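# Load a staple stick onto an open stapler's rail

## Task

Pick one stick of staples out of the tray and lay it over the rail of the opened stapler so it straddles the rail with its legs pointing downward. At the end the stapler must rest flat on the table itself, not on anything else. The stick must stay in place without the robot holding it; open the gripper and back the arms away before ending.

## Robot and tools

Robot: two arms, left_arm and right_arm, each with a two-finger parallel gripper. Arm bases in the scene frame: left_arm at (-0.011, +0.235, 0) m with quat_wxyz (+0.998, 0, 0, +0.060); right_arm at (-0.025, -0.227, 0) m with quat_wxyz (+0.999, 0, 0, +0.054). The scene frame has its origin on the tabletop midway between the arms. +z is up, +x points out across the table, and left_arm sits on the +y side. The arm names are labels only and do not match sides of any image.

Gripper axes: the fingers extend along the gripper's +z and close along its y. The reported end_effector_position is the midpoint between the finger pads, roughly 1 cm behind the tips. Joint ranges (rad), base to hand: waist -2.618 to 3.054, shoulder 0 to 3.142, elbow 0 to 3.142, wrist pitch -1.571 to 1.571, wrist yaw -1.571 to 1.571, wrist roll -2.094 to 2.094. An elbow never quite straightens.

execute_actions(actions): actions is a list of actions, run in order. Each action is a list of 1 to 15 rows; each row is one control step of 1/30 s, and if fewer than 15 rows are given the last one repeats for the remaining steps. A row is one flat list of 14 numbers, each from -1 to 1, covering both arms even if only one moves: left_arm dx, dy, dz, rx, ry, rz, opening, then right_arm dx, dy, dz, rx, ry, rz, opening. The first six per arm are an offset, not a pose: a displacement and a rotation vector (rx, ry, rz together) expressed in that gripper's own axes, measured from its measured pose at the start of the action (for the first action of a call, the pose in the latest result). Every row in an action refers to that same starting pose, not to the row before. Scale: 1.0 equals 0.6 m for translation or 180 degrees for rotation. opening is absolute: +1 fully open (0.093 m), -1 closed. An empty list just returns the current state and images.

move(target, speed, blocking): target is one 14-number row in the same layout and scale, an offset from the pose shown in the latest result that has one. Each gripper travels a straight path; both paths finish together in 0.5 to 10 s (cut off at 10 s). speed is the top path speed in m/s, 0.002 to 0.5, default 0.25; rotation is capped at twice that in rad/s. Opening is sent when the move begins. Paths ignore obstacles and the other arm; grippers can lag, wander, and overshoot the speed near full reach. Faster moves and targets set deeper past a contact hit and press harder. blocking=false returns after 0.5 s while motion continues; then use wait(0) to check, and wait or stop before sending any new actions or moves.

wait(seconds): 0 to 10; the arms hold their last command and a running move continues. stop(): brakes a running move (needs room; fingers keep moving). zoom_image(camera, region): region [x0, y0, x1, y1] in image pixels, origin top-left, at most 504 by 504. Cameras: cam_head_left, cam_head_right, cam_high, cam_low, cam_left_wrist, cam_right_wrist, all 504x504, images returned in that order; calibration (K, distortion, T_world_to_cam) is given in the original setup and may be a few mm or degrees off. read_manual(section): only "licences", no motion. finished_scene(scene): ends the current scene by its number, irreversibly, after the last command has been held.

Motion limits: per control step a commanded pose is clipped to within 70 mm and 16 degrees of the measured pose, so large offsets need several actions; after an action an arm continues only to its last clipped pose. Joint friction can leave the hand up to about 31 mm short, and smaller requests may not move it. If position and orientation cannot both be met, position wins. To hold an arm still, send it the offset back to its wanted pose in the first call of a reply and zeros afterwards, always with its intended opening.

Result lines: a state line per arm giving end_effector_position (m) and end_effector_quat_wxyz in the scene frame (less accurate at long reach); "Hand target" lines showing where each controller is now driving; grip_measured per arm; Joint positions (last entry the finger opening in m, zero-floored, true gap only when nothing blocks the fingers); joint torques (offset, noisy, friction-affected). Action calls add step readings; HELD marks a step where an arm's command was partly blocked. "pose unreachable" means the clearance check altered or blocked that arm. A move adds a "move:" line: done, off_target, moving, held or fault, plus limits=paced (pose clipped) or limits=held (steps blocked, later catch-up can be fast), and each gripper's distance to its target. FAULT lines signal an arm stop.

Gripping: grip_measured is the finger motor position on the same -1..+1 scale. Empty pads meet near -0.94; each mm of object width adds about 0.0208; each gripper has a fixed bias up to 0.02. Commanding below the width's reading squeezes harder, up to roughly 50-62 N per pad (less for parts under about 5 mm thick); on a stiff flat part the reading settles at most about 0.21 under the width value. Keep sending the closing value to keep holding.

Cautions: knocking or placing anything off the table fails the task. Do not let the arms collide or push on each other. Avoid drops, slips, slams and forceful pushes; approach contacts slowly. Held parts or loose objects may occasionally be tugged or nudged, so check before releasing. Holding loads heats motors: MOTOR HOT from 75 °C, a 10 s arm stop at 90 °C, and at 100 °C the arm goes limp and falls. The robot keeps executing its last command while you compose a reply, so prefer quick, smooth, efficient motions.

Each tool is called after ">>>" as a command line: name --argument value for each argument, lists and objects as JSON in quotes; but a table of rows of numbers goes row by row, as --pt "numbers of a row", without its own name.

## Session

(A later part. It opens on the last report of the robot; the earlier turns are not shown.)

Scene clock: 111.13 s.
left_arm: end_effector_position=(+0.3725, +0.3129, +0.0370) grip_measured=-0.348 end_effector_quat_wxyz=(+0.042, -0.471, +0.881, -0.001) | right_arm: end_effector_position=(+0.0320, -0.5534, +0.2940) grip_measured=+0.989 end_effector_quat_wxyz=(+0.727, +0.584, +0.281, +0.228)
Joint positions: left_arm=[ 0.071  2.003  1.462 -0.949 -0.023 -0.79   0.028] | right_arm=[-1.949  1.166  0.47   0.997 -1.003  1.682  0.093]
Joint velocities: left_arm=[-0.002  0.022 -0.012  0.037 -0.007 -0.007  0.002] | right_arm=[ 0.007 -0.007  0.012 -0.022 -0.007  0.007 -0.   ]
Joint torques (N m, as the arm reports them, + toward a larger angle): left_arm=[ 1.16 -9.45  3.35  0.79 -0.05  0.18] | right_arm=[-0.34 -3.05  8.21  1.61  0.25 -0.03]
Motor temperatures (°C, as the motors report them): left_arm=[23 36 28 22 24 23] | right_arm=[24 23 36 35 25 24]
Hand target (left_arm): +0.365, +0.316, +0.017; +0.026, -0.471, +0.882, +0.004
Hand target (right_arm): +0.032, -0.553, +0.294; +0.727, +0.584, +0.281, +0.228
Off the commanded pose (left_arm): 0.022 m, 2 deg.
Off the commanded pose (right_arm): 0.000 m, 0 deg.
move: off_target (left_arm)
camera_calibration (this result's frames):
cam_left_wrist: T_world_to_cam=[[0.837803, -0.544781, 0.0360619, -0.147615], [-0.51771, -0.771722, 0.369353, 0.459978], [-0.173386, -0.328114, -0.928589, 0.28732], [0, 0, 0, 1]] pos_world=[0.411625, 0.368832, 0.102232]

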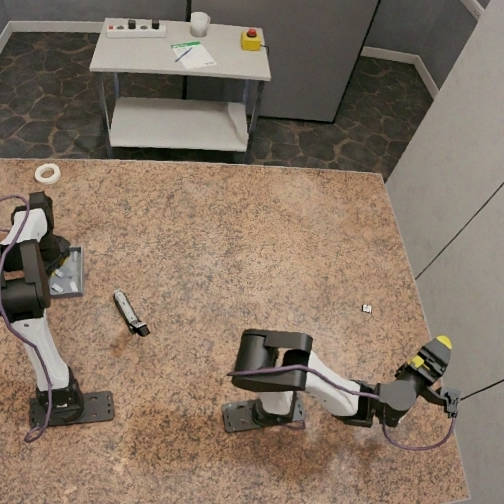

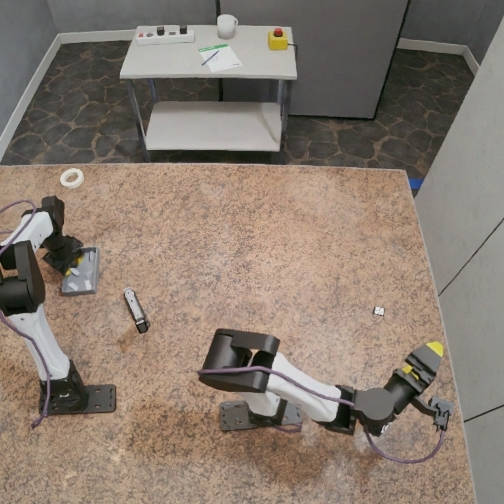

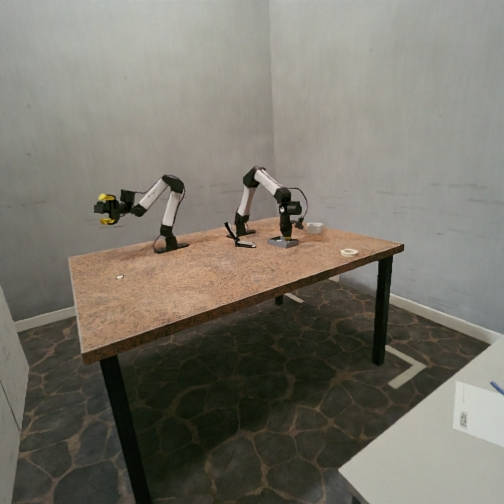

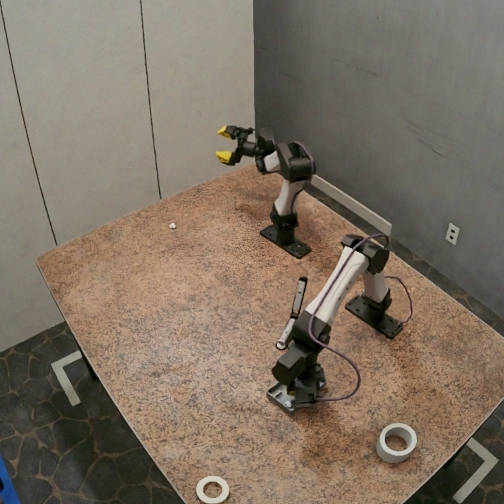

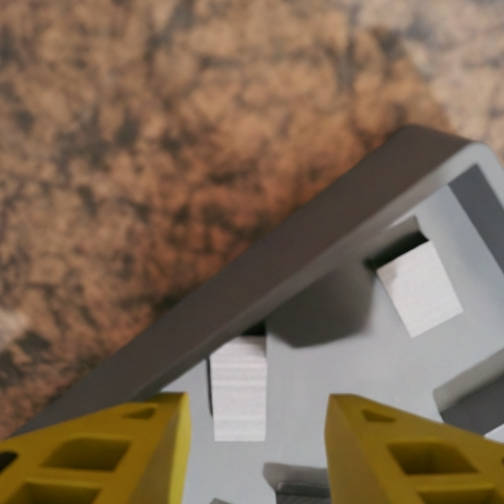

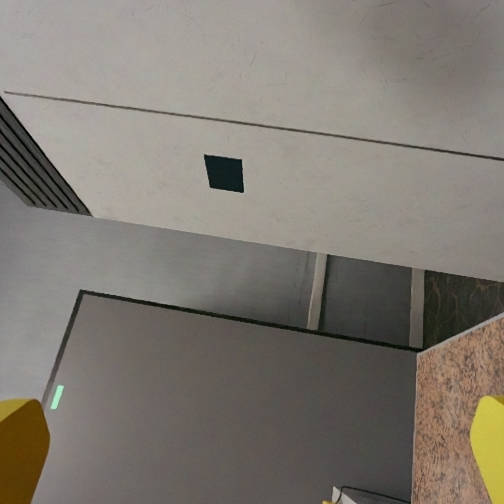

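>>> move --target '[0.01,0.008,-0.05,0,0,0,-0.45,0,0,0,0,0,0,1]' --speed 0.08

>>> move --target '[0.025,0.012,0,0,0,0,-0.45,0,0,0,0,0,0,1]' --speed 0.08

Scene clock: 119.77 s.
left_arm: end_effector_position=(+0.3596, +0.3103, +0.0579) grip_measured=-0.448 end_effector_quat_wxyz=(+0.033, -0.471, +0.882, +0.002) | right_arm: end_effector_position=(+0.0320, -0.5534, +0.2940) grip_measured=+0.989 end_effector_quat_wxyz=(+0.727, +0.584, +0.281, +0.228)
Joint positions: left_arm=[ 0.071  1.949  1.473 -1.033 -0.022 -0.79   0.024] | right_arm=[-1.949  1.166  0.47   0.997 -1.003  1.682  0.093]
Joint velocities: left_arm=[-0.002  0.002  0.012 -0.051  0.007 -0.007 -0.   ] | right_arm=[ 0.017 -0.012  0.002 -0.066  0.022 -0.037 -0.001]
Joint torques (N m, as the arm reports them, + toward a larger angle): left_arm=[ -0.27 -12.77   8.74   0.39  -0.05   0.02] | right_arm=[-0.32 -2.9   8.45  1.63  0.25 -0.03]
Motor temperatures (°C, as the motors report them): left_arm=[23 36 27 22 24 23] | right_arm=[24 23 36 35 25 24]
Hand target (left_arm): +0.363, +0.309, +0.066; +0.042, -0.471, +0.881, -0.001
Hand target (right_arm): +0.032, -0.553, +0.294; +0.727, +0.584, +0.281, +0.228
Off the commanded pose (left_arm): 0.009 m, 1 deg.
Off the commanded pose (right_arm): 0.000 m, 0 deg.
move: done
camera_calibration (this result's frames):
cam_left_wrist: T_world_to_cam=[[0.838327, -0.544688, 0.0228614, -0.138388], [-0.510863, -0.770244, 0.381763, 0.439964], [-0.190333, -0.331721, -0.923978, 0.310608], [0, 0, 0, 1]] pos_world=[0.399895, 0.366537, 0.122197]

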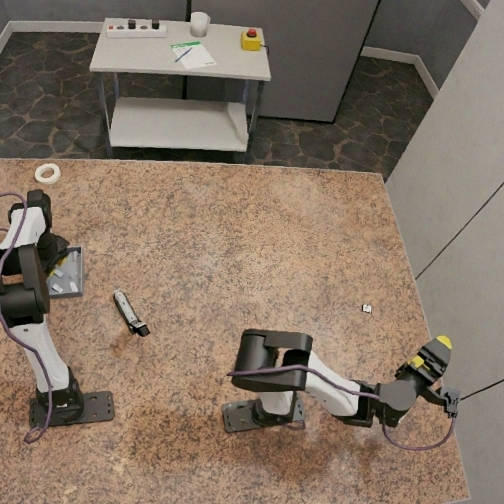

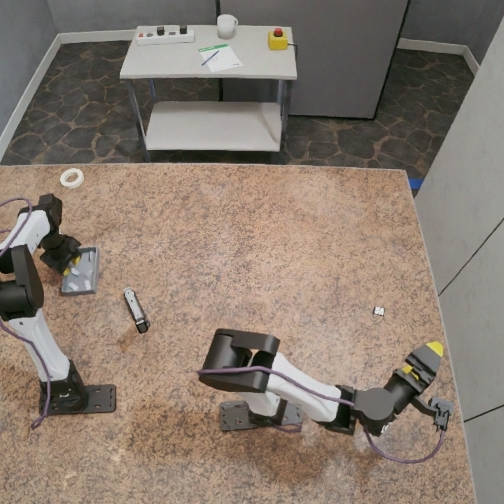

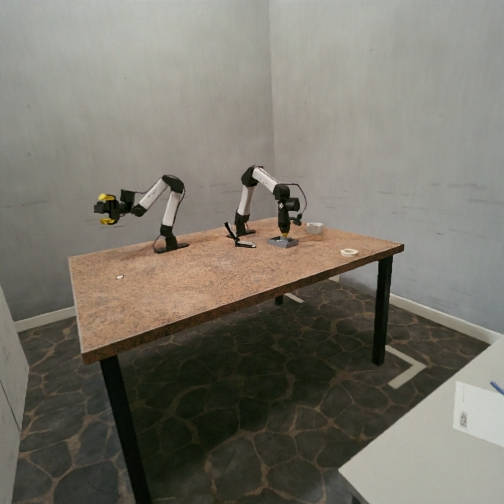

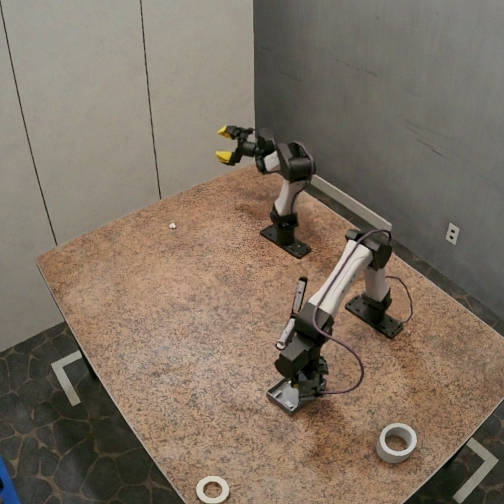

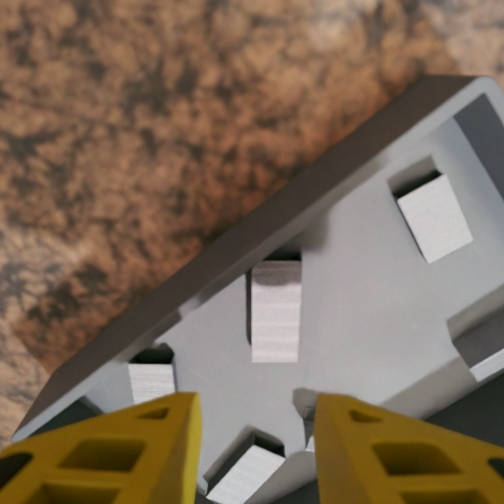

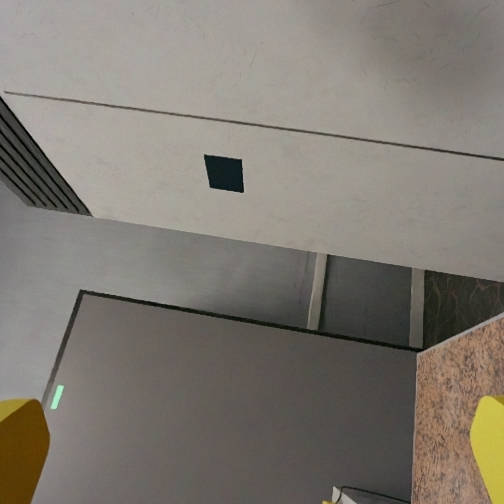

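Scene clock: 120.47 s.
left_arm: end_effector_position=(+0.3447, +0.3075, +0.0555) grip_measured=-0.448 end_effector_quat_wxyz=(+0.026, -0.473, +0.881, +0.004) | right_arm: end_effector_position=(+0.0320, -0.5534, +0.2940) grip_measured=+0.989 end_effector_quat_wxyz=(+0.727, +0.584, +0.281, +0.228)
Joint positions: left_arm=[ 0.071  1.908  1.407 -1.022 -0.022 -0.795  0.024] | right_arm=[-1.949  1.166  0.47   0.997 -1.003  1.682  0.093]
Joint velocities: left_arm=[-0.002  0.007 -0.012 -0.007 -0.051  0.051 -0.   ] | right_arm=[ 0.002 -0.012  0.012 -0.037  0.007 -0.037 -0.001]
Joint torques (N m, as the arm reports them, + toward a larger angle): left_arm=[ -1.14 -12.61   5.67   0.49  -0.06  -0.02] | right_arm=[-0.28 -2.98  8.34  1.68  0.24 -0.03]
Motor temperatures (°C, as the motors report them): left_arm=[23 36 27 22 24 23] | right_arm=[24 23 36 35 25 24]
Hand target (left_arm): +0.345, +0.302, +0.057; +0.033, -0.471, +0.882, +0.001
Hand target (right_arm): +0.032, -0.553, +0.294; +0.727, +0.584, +0.281, +0.228
Off the commanded pose (left_arm): 0.006 m, 1 deg.
Off the commanded pose (right_arm): 0.000 m, 0 deg.
move: done
camera_calibration (this result's frames):
cam_left_wrist: T_world_to_cam=[[0.841052, -0.5408, 0.0129149, -0.129006], [-0.502043, -0.771442, 0.390935, 0.427919], [-0.201455, -0.335281, -0.920327, 0.309303], [0, 0, 0, 1]] pos_world=[0.385645, 0.364052, 0.119037]

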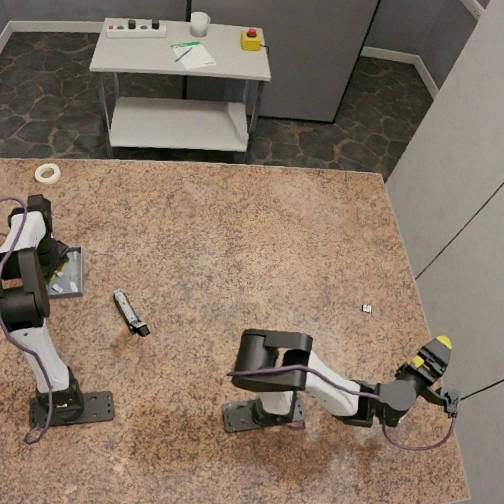

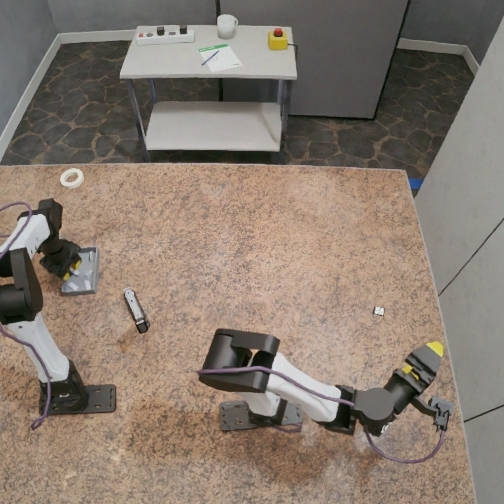

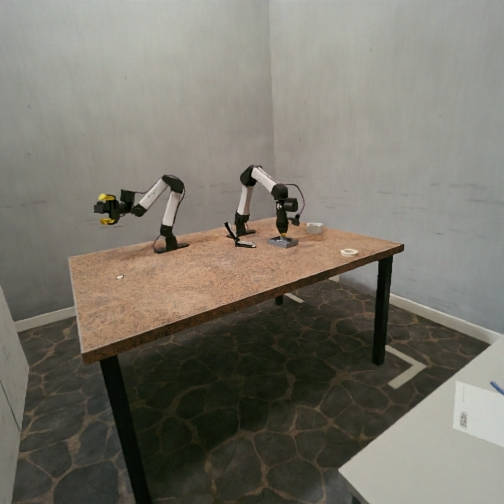

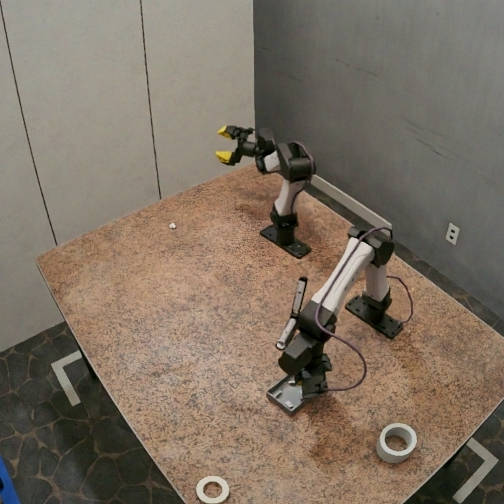

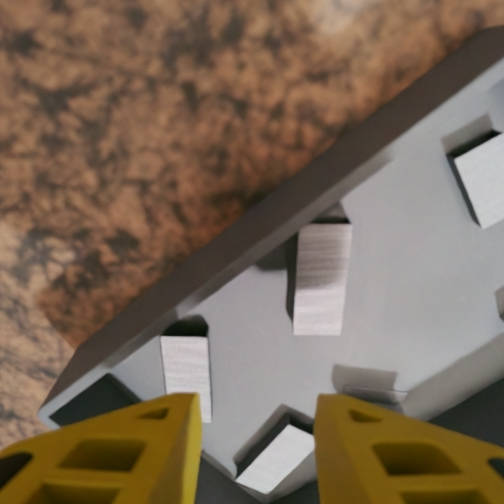

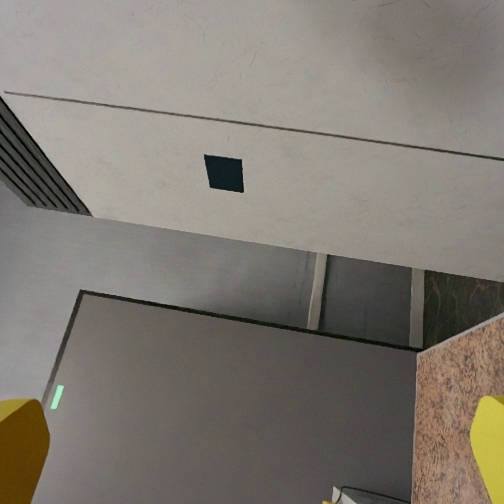

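>>> move --target '[-0.007,-0.048,0,0,0,0,-0.45,0,0,0,0,0,0,1]' --speed 0.15

Scene clock: 136.57 s.
left_arm: end_effector_position=(+0.3687, +0.2976, +0.0548) grip_measured=-0.448 end_effector_quat_wxyz=(+0.028, -0.471, +0.882, +0.002) | right_arm: end_effector_position=(+0.0320, -0.5534, +0.2940) grip_measured=+0.989 end_effector_quat_wxyz=(+0.727, +0.584, +0.281, +0.228)
Joint positions: left_arm=[ 0.034  1.986  1.513 -1.046 -0.022 -0.828  0.024] | right_arm=[-1.949  1.166  0.47   0.997 -1.003  1.682  0.093]
Joint velocities: left_arm=[-0.002 -0.007  0.002 -0.022  0.037 -0.066 -0.   ] | right_arm=[ 0.022 -0.012  0.012 -0.022  0.007  0.051  0.001]
Joint torques (N m, as the arm reports them, + toward a larger angle): left_arm=[ -0.6  -10.98   8.82   0.34  -0.04  -0.03] | right_arm=[-0.36 -3.04  8.3   1.61  0.22 -0.03]
Motor temperatures (°C, as the motors report them): left_arm=[23 39 27 22 24 23] | right_arm=[24 24 37 36 25 24]
Hand target (left_arm): +0.371, +0.295, +0.056; +0.026, -0.473, +0.881, +0.003
Hand target (right_arm): +0.032, -0.553, +0.294; +0.727, +0.584, +0.281, +0.228
Off the commanded pose (left_arm): 0.004 m, 0 deg.
Off the commanded pose (right_arm): 0.000 m, 0 deg.
move: done
camera_calibration (this result's frames):
cam_left_wrist: T_world_to_cam=[[0.838877, -0.544033, 0.0176707, -0.153025], [-0.507028, -0.769183, 0.388947, 0.433894], [-0.198008, -0.335239, -0.921091, 0.308955], [0, 0, 0, 1]] pos_world=[0.409541, 0.354067, 0.118517]

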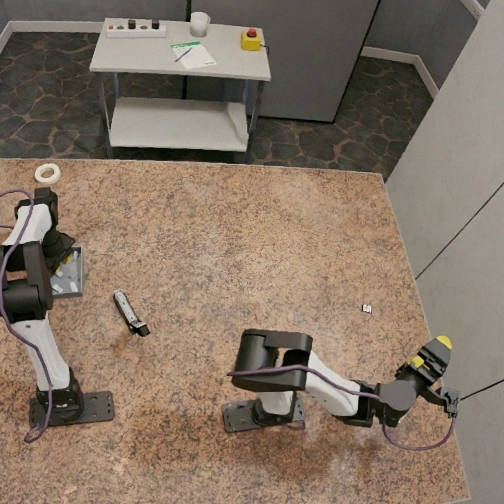

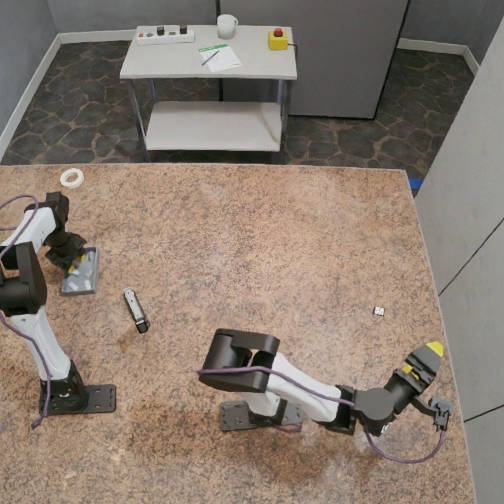

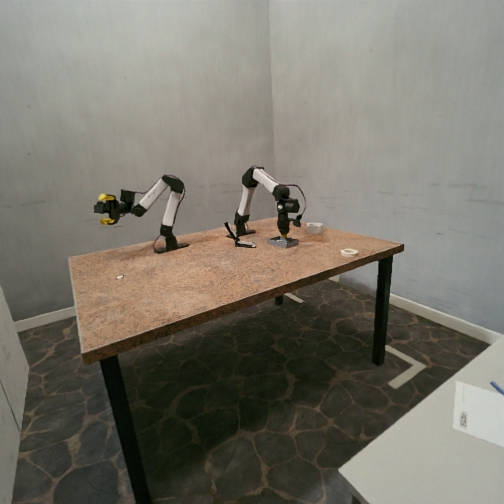

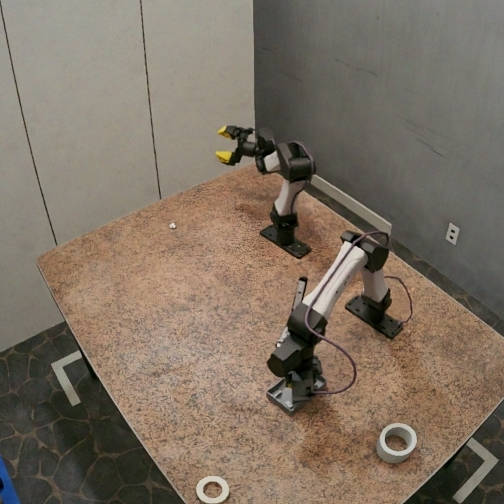

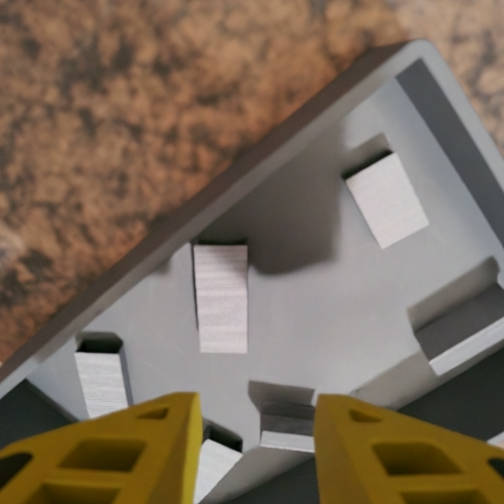

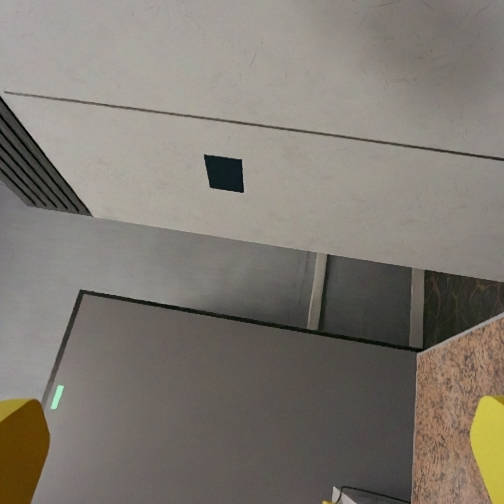

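>>> move --target '[-0.028,0.027,0,0,0,0,-0.45,0,0,0,0,0,0,1]' --speed 0.1

Scene clock: 150.63 s.
left_arm: end_effector_position=(+0.3635, +0.3176, +0.0547) grip_measured=-0.448 end_effector_quat_wxyz=(+0.026, -0.473, +0.881, +0.004) | right_arm: end_effector_position=(+0.0320, -0.5534, +0.2940) grip_measured=+0.989 end_effector_quat_wxyz=(+0.727, +0.584, +0.281, +0.228)
Joint positions: left_arm=[ 0.087  1.986  1.513 -1.051 -0.022 -0.779  0.024] | right_arm=[-1.949  1.166  0.47   0.997 -1.003  1.682  0.093]
Joint velocities: left_arm=[ 0.012 -0.002 -0.002  0.066 -0.022 -0.081  0.001] | right_arm=[-0.002  0.002 -0.002 -0.022  0.022  0.095 -0.001]
Joint torques (N m, as the arm reports them, + toward a larger angle): left_arm=[  0.8  -11.84   7.33   0.41  -0.02   0.14] | right_arm=[-0.37 -3.09  8.41  1.63  0.22 -0.01]
Motor temperatures (°C, as the motors report them): left_arm=[23 39 29 22 24 23] | right_arm=[24 24 37 36 25 24]
Hand target (left_arm): +0.365, +0.321, +0.055; +0.029, -0.471, +0.882, +0.003
Hand target (right_arm): +0.032, -0.553, +0.294; +0.727, +0.584, +0.281, +0.228
Off the commanded pose (left_arm): 0.003 m, 0 deg.
Off the commanded pose (right_arm): 0.000 m, 0 deg.
move: done
camera_calibration (this result's frames):
cam_left_wrist: T_world_to_cam=[[0.841702, -0.539824, 0.0113261, -0.139806], [-0.500513, -0.772195, 0.391411, 0.445175], [-0.202547, -0.33512, -0.920146, 0.316155], [0, 0, 0, 1]] pos_world=[0.404527, 0.374241, 0.118246]

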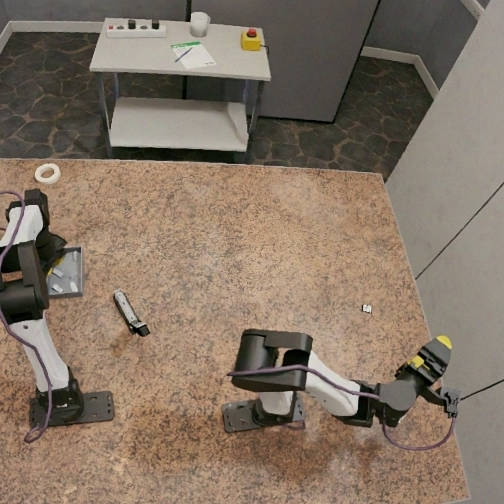

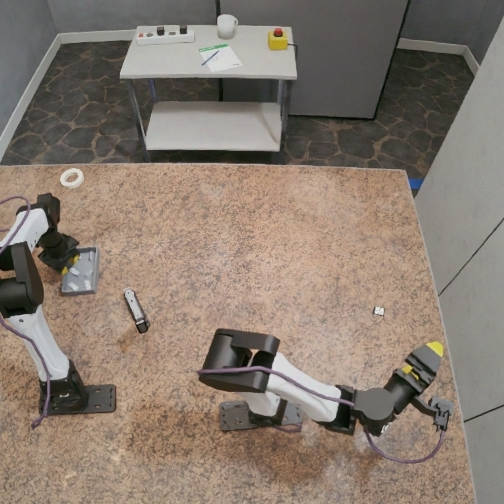

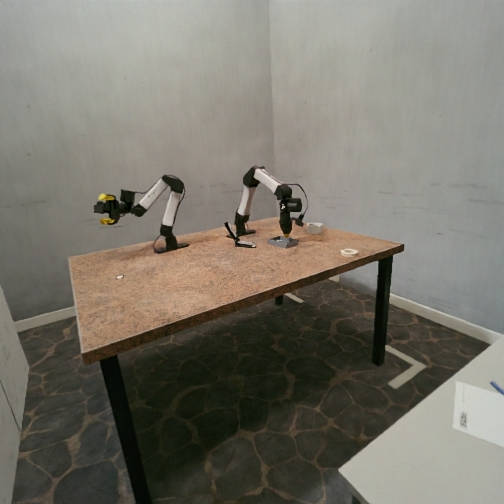

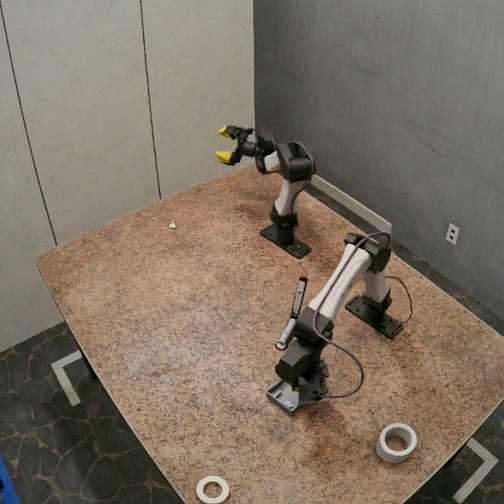

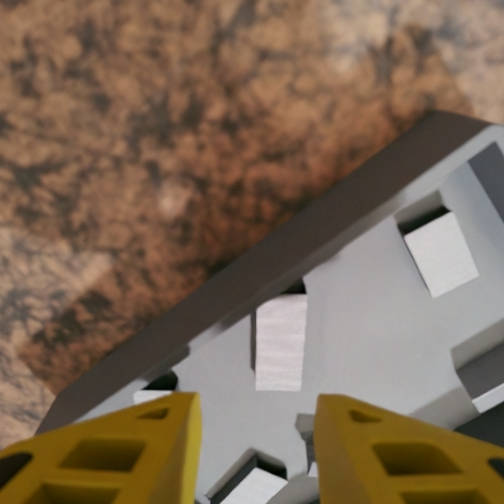

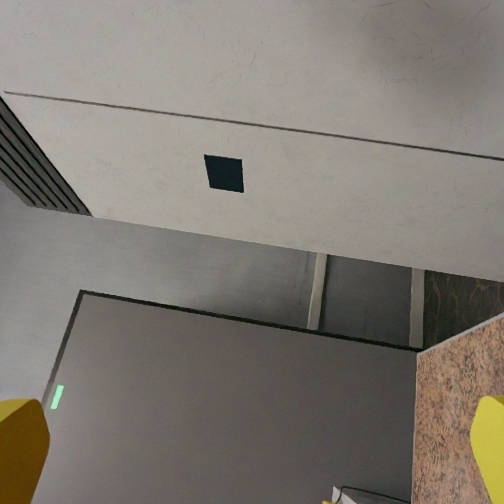

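>>> move --target '[0.018,-0.016,0,0,0,0,-0.45,0,0,0,0,0,0,1]' --speed 0.1

Scene clock: 156.23 s.
left_arm: end_effector_position=(+0.3658, +0.3068, +0.0547) grip_measured=-0.448 end_effector_quat_wxyz=(+0.026, -0.472, +0.881, +0.003) | right_arm: end_effector_position=(+0.0320, -0.5534, +0.2940) grip_measured=+0.989 end_effector_quat_wxyz=(+0.727, +0.584, +0.281, +0.228)
Joint positions: left_arm=[ 0.058  1.986  1.513 -1.051 -0.022 -0.805  0.024] | right_arm=[-1.949  1.166  0.47   0.997 -1.003  1.682  0.093]
Joint velocities: left_arm=[-0.007 -0.007 -0.002  0.007  0.007  0.037  0.   ] | right_arm=[ 0.002  0.012 -0.007 -0.022 -0.022 -0.037 -0.   ]
Joint torques (N m, as the arm reports them, + toward a larger angle): left_arm=[ -0.69 -12.13   6.76   0.41  -0.07  -0.03] | right_arm=[-0.25 -3.08  8.39  1.63  0.27 -0.04]
Motor temperatures (°C, as the motors report them): left_arm=[23 40 29 22 24 23] | right_arm=[24 24 37 37 25 24]
Hand target (left_arm): +0.365, +0.303, +0.054; +0.025, -0.473, +0.881, +0.004
Hand target (right_arm): +0.032, -0.553, +0.294; +0.727, +0.584, +0.281, +0.228
Off the commanded pose (left_arm): 0.003 m, 0 deg.
Off the commanded pose (right_arm): 0.000 m, 0 deg.
move: done
camera_calibration (this result's frames):
cam_left_wrist: T_world_to_cam=[[0.840022, -0.542406, 0.0125846, -0.14622], [-0.503207, -0.770223, 0.39184, 0.438242], [-0.202844, -0.335487, -0.919947, 0.313168], [0, 0, 0, 1]] pos_world=[0.406879, 0.363297, 0.118218]

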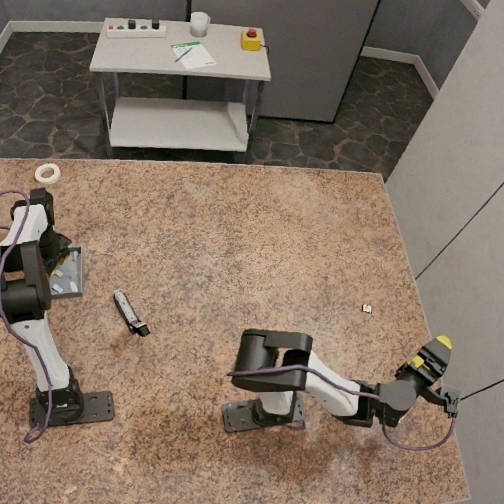

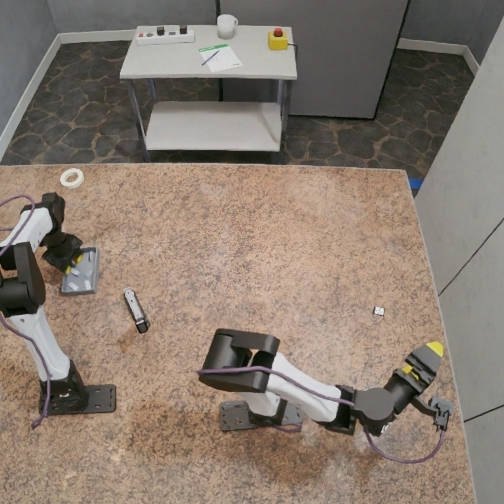

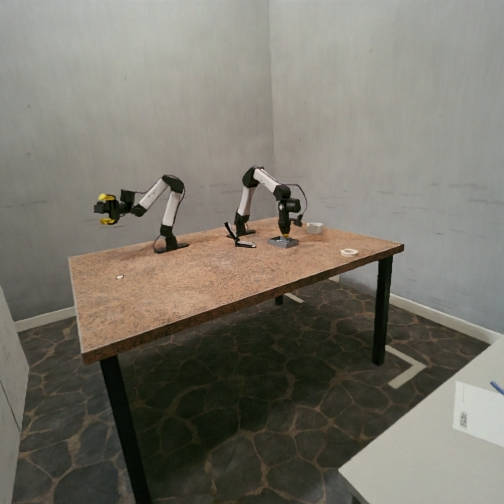

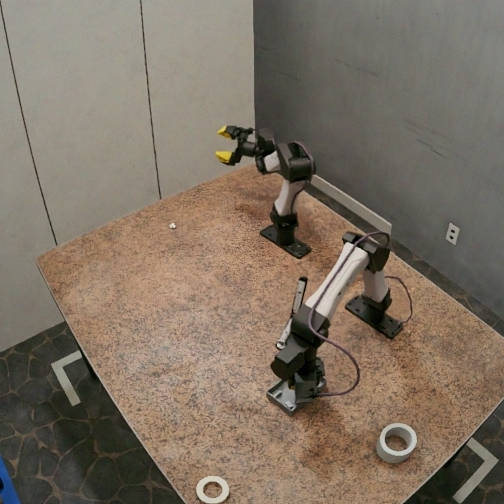

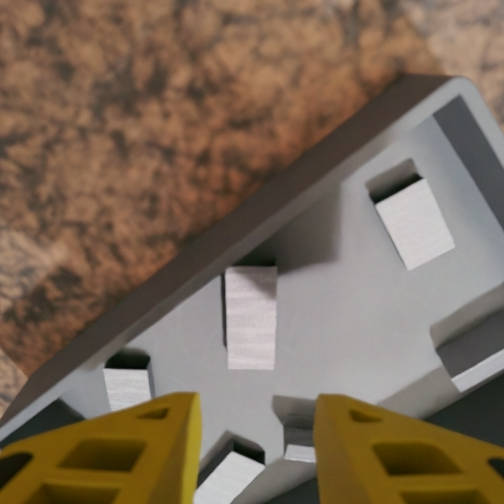

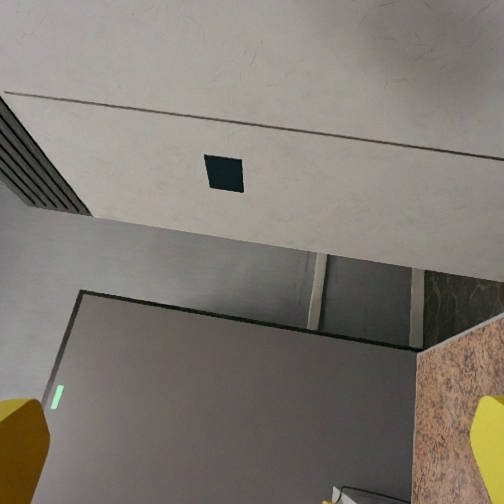

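>>> move --target '[0,0.006,0.058,0,0,0,-0.45,0,0,0,0,0,0,1]' --speed 0.08

Scene clock: 161.90 s.
left_arm: end_effector_position=(+0.3682, +0.3072, +0.0292) grip_measured=-0.448 end_effector_quat_wxyz=(+0.033, -0.473, +0.881, +0.001) | right_arm: end_effector_position=(+0.0320, -0.5534, +0.2940) grip_measured=+0.989 end_effector_quat_wxyz=(+0.727, +0.584, +0.281, +0.228)
Joint positions: left_arm=[ 0.058  2.008  1.438 -0.938 -0.022 -0.807  0.024] | right_arm=[-1.949  1.166  0.47   0.997 -1.003  1.682  0.093]
Joint velocities: left_arm=[-0.002  0.002 -0.012  0.022 -0.022 -0.095 -0.001] | right_arm=[-0.002 -0.022 -0.002  0.022 -0.007 -0.022 -0.   ]
Joint torques (N m, as the arm reports them, + toward a larger angle): left_arm=[  0.95 -10.75   5.28   0.54  -0.06   0.13] | right_arm=[-0.36 -3.15  8.35  1.63  0.27 -0.04]
Motor temperatures (°C, as the motors report them): left_arm=[23 40 29 22 24 24] | right_arm=[24 24 37 37 25 24]
Hand target (left_arm): +0.364, +0.310, +0.020; +0.026, -0.472, +0.881, +0.004
Hand target (right_arm): +0.032, -0.553, +0.294; +0.727, +0.584, +0.281, +0.228
Off the commanded pose (left_arm): 0.010 m, 1 deg.
Off the commanded pose (right_arm): 0.000 m, 0 deg.
move: done
camera_calibration (this result's frames):
cam_left_wrist: T_world_to_cam=[[0.840546, -0.541179, 0.0246644, -0.148606], [-0.508294, -0.772084, 0.381475, 0.452536], [-0.187403, -0.333184, -0.92405, 0.28404], [0, 0, 0, 1]] pos_world=[0.408162, 0.36361, 0.0935013]

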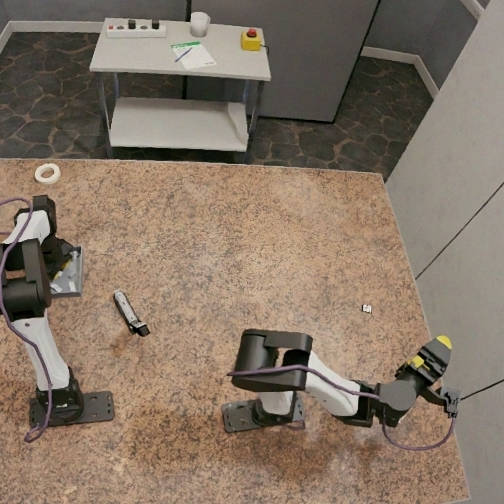

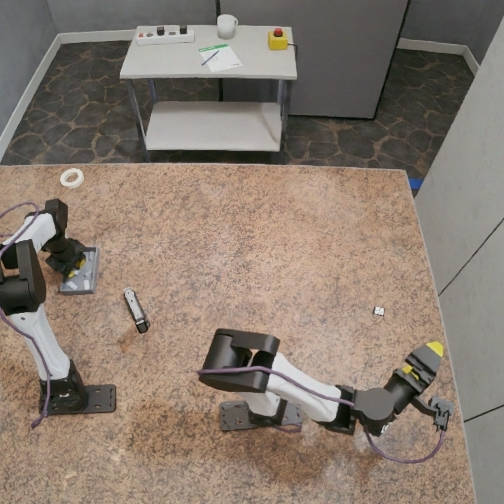

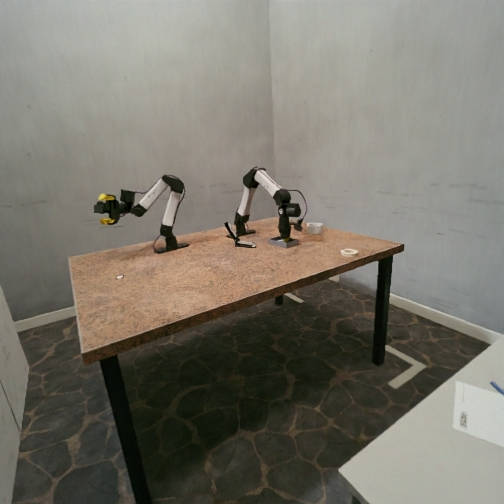

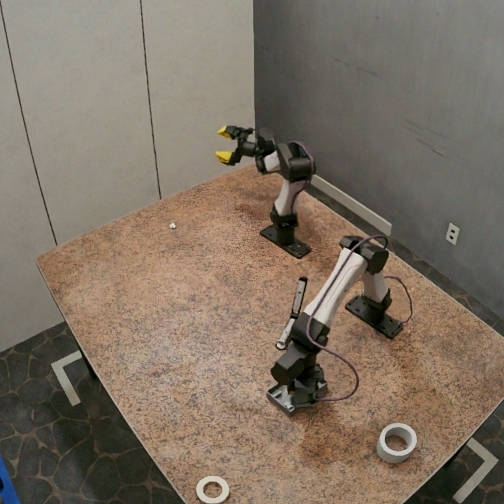

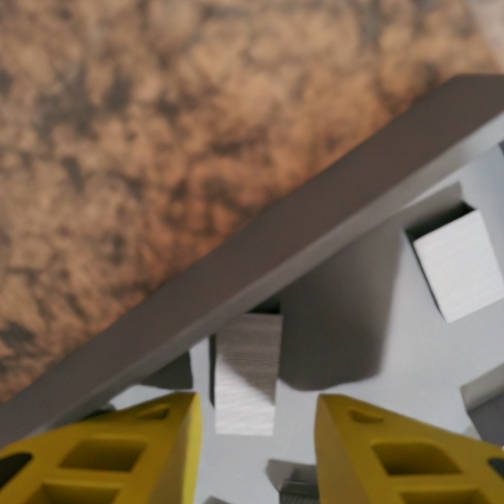

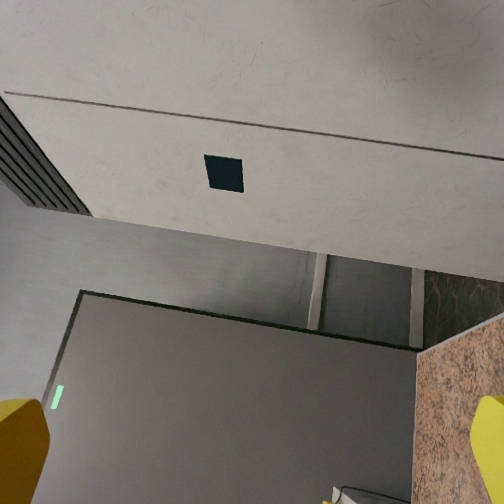

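>>> move --target '[-0.004,0.016,0.028,0,0,0,-0.45,0,0,0,0,0,0,1]' --speed 0.05

Scene clock: 168.73 s.
left_arm: end_effector_position=(+0.3686, +0.3108, +0.0264) grip_measured=-0.448 end_effector_quat_wxyz=(+0.044, -0.471, +0.881, -0.000) | right_arm: end_effector_position=(+0.0320, -0.5534, +0.2940) grip_measured=+0.989 end_effector_quat_wxyz=(+0.727, +0.584, +0.281, +0.228)
Joint positions: left_arm=[ 0.066  1.998  1.411 -0.9   -0.025 -0.796  0.024] | right_arm=[-1.949  1.166  0.47   0.997 -1.003  1.682  0.093]
Joint velocities: left_arm=[-0.007 -0.002 -0.017  0.007 -0.007 -0.007 -0.   ] | right_arm=[-0.012  0.002 -0.007  0.007 -0.007 -0.022 -0.001]
Joint torques (N m, as the arm reports them, + toward a larger angle): left_arm=[  1.51 -10.29   3.96   0.74  -0.01   0.18] | right_arm=[-0.28 -2.99  8.36  1.64  0.24 -0.04]
Motor temperatures (°C, as the motors report them): left_arm=[23 40 29 22 24 24] | right_arm=[24 24 38 37 25 24]
Hand target (left_arm): +0.362, +0.315, +0.013; +0.033, -0.473, +0.881, +0.001
Hand target (right_arm): +0.032, -0.553, +0.294; +0.727, +0.584, +0.281, +0.228
Off the commanded pose (left_arm): 0.016 m, 1 deg.
Off the commanded pose (right_arm): 0.000 m, 0 deg.
move: off_target (left_arm)
camera_calibration (this result's frames):
cam_left_wrist: T_world_to_cam=[[0.838448, -0.543753, 0.0365748, -0.145689], [-0.517537, -0.773402, 0.366067, 0.460834], [-0.170763, -0.325857, -0.929869, 0.274436], [0, 0, 0, 1]] pos_world=[0.407515, 0.366618, 0.0918217]

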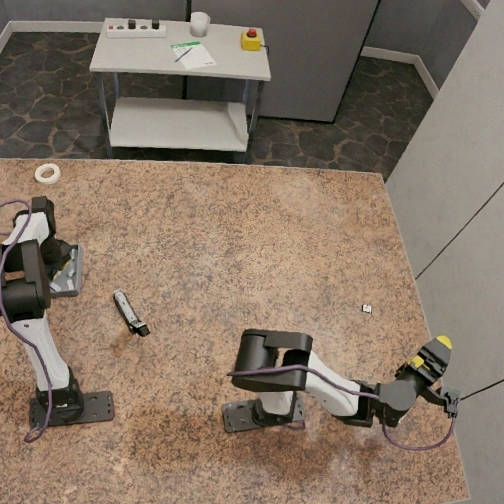

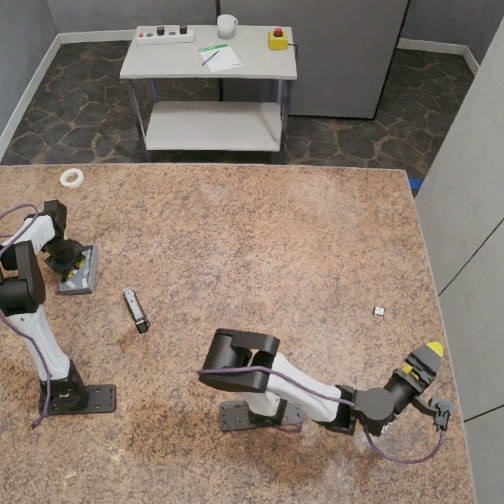

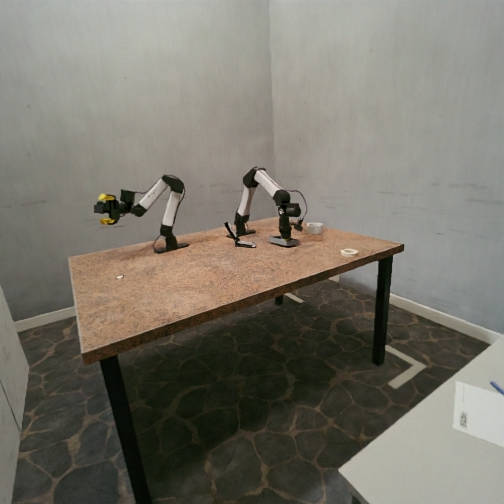

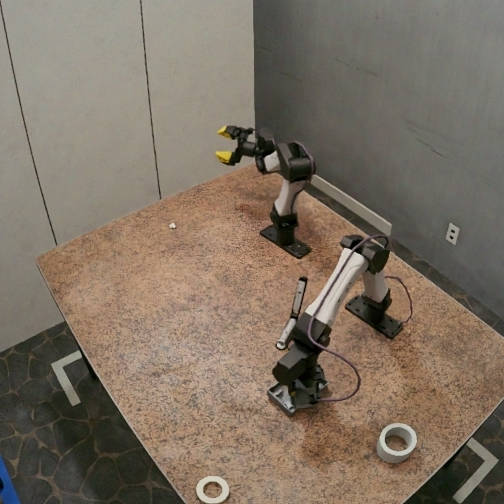

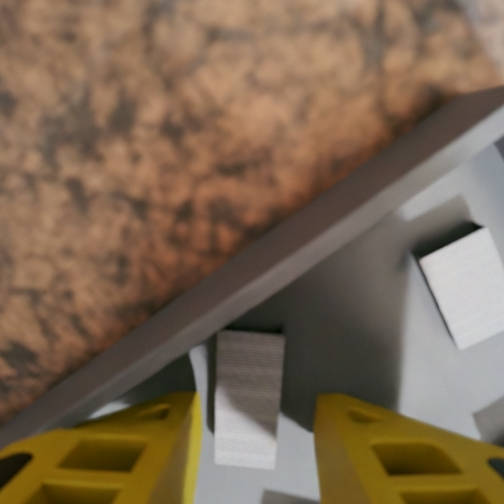

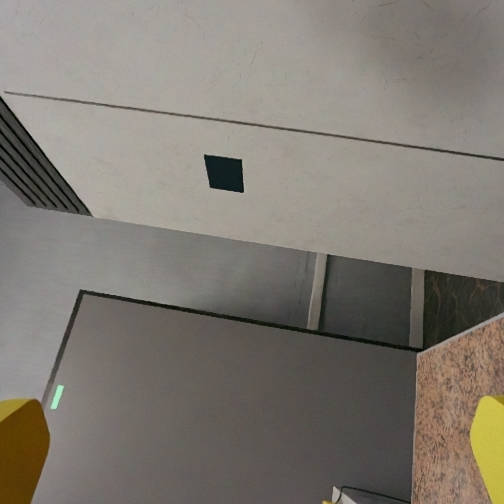

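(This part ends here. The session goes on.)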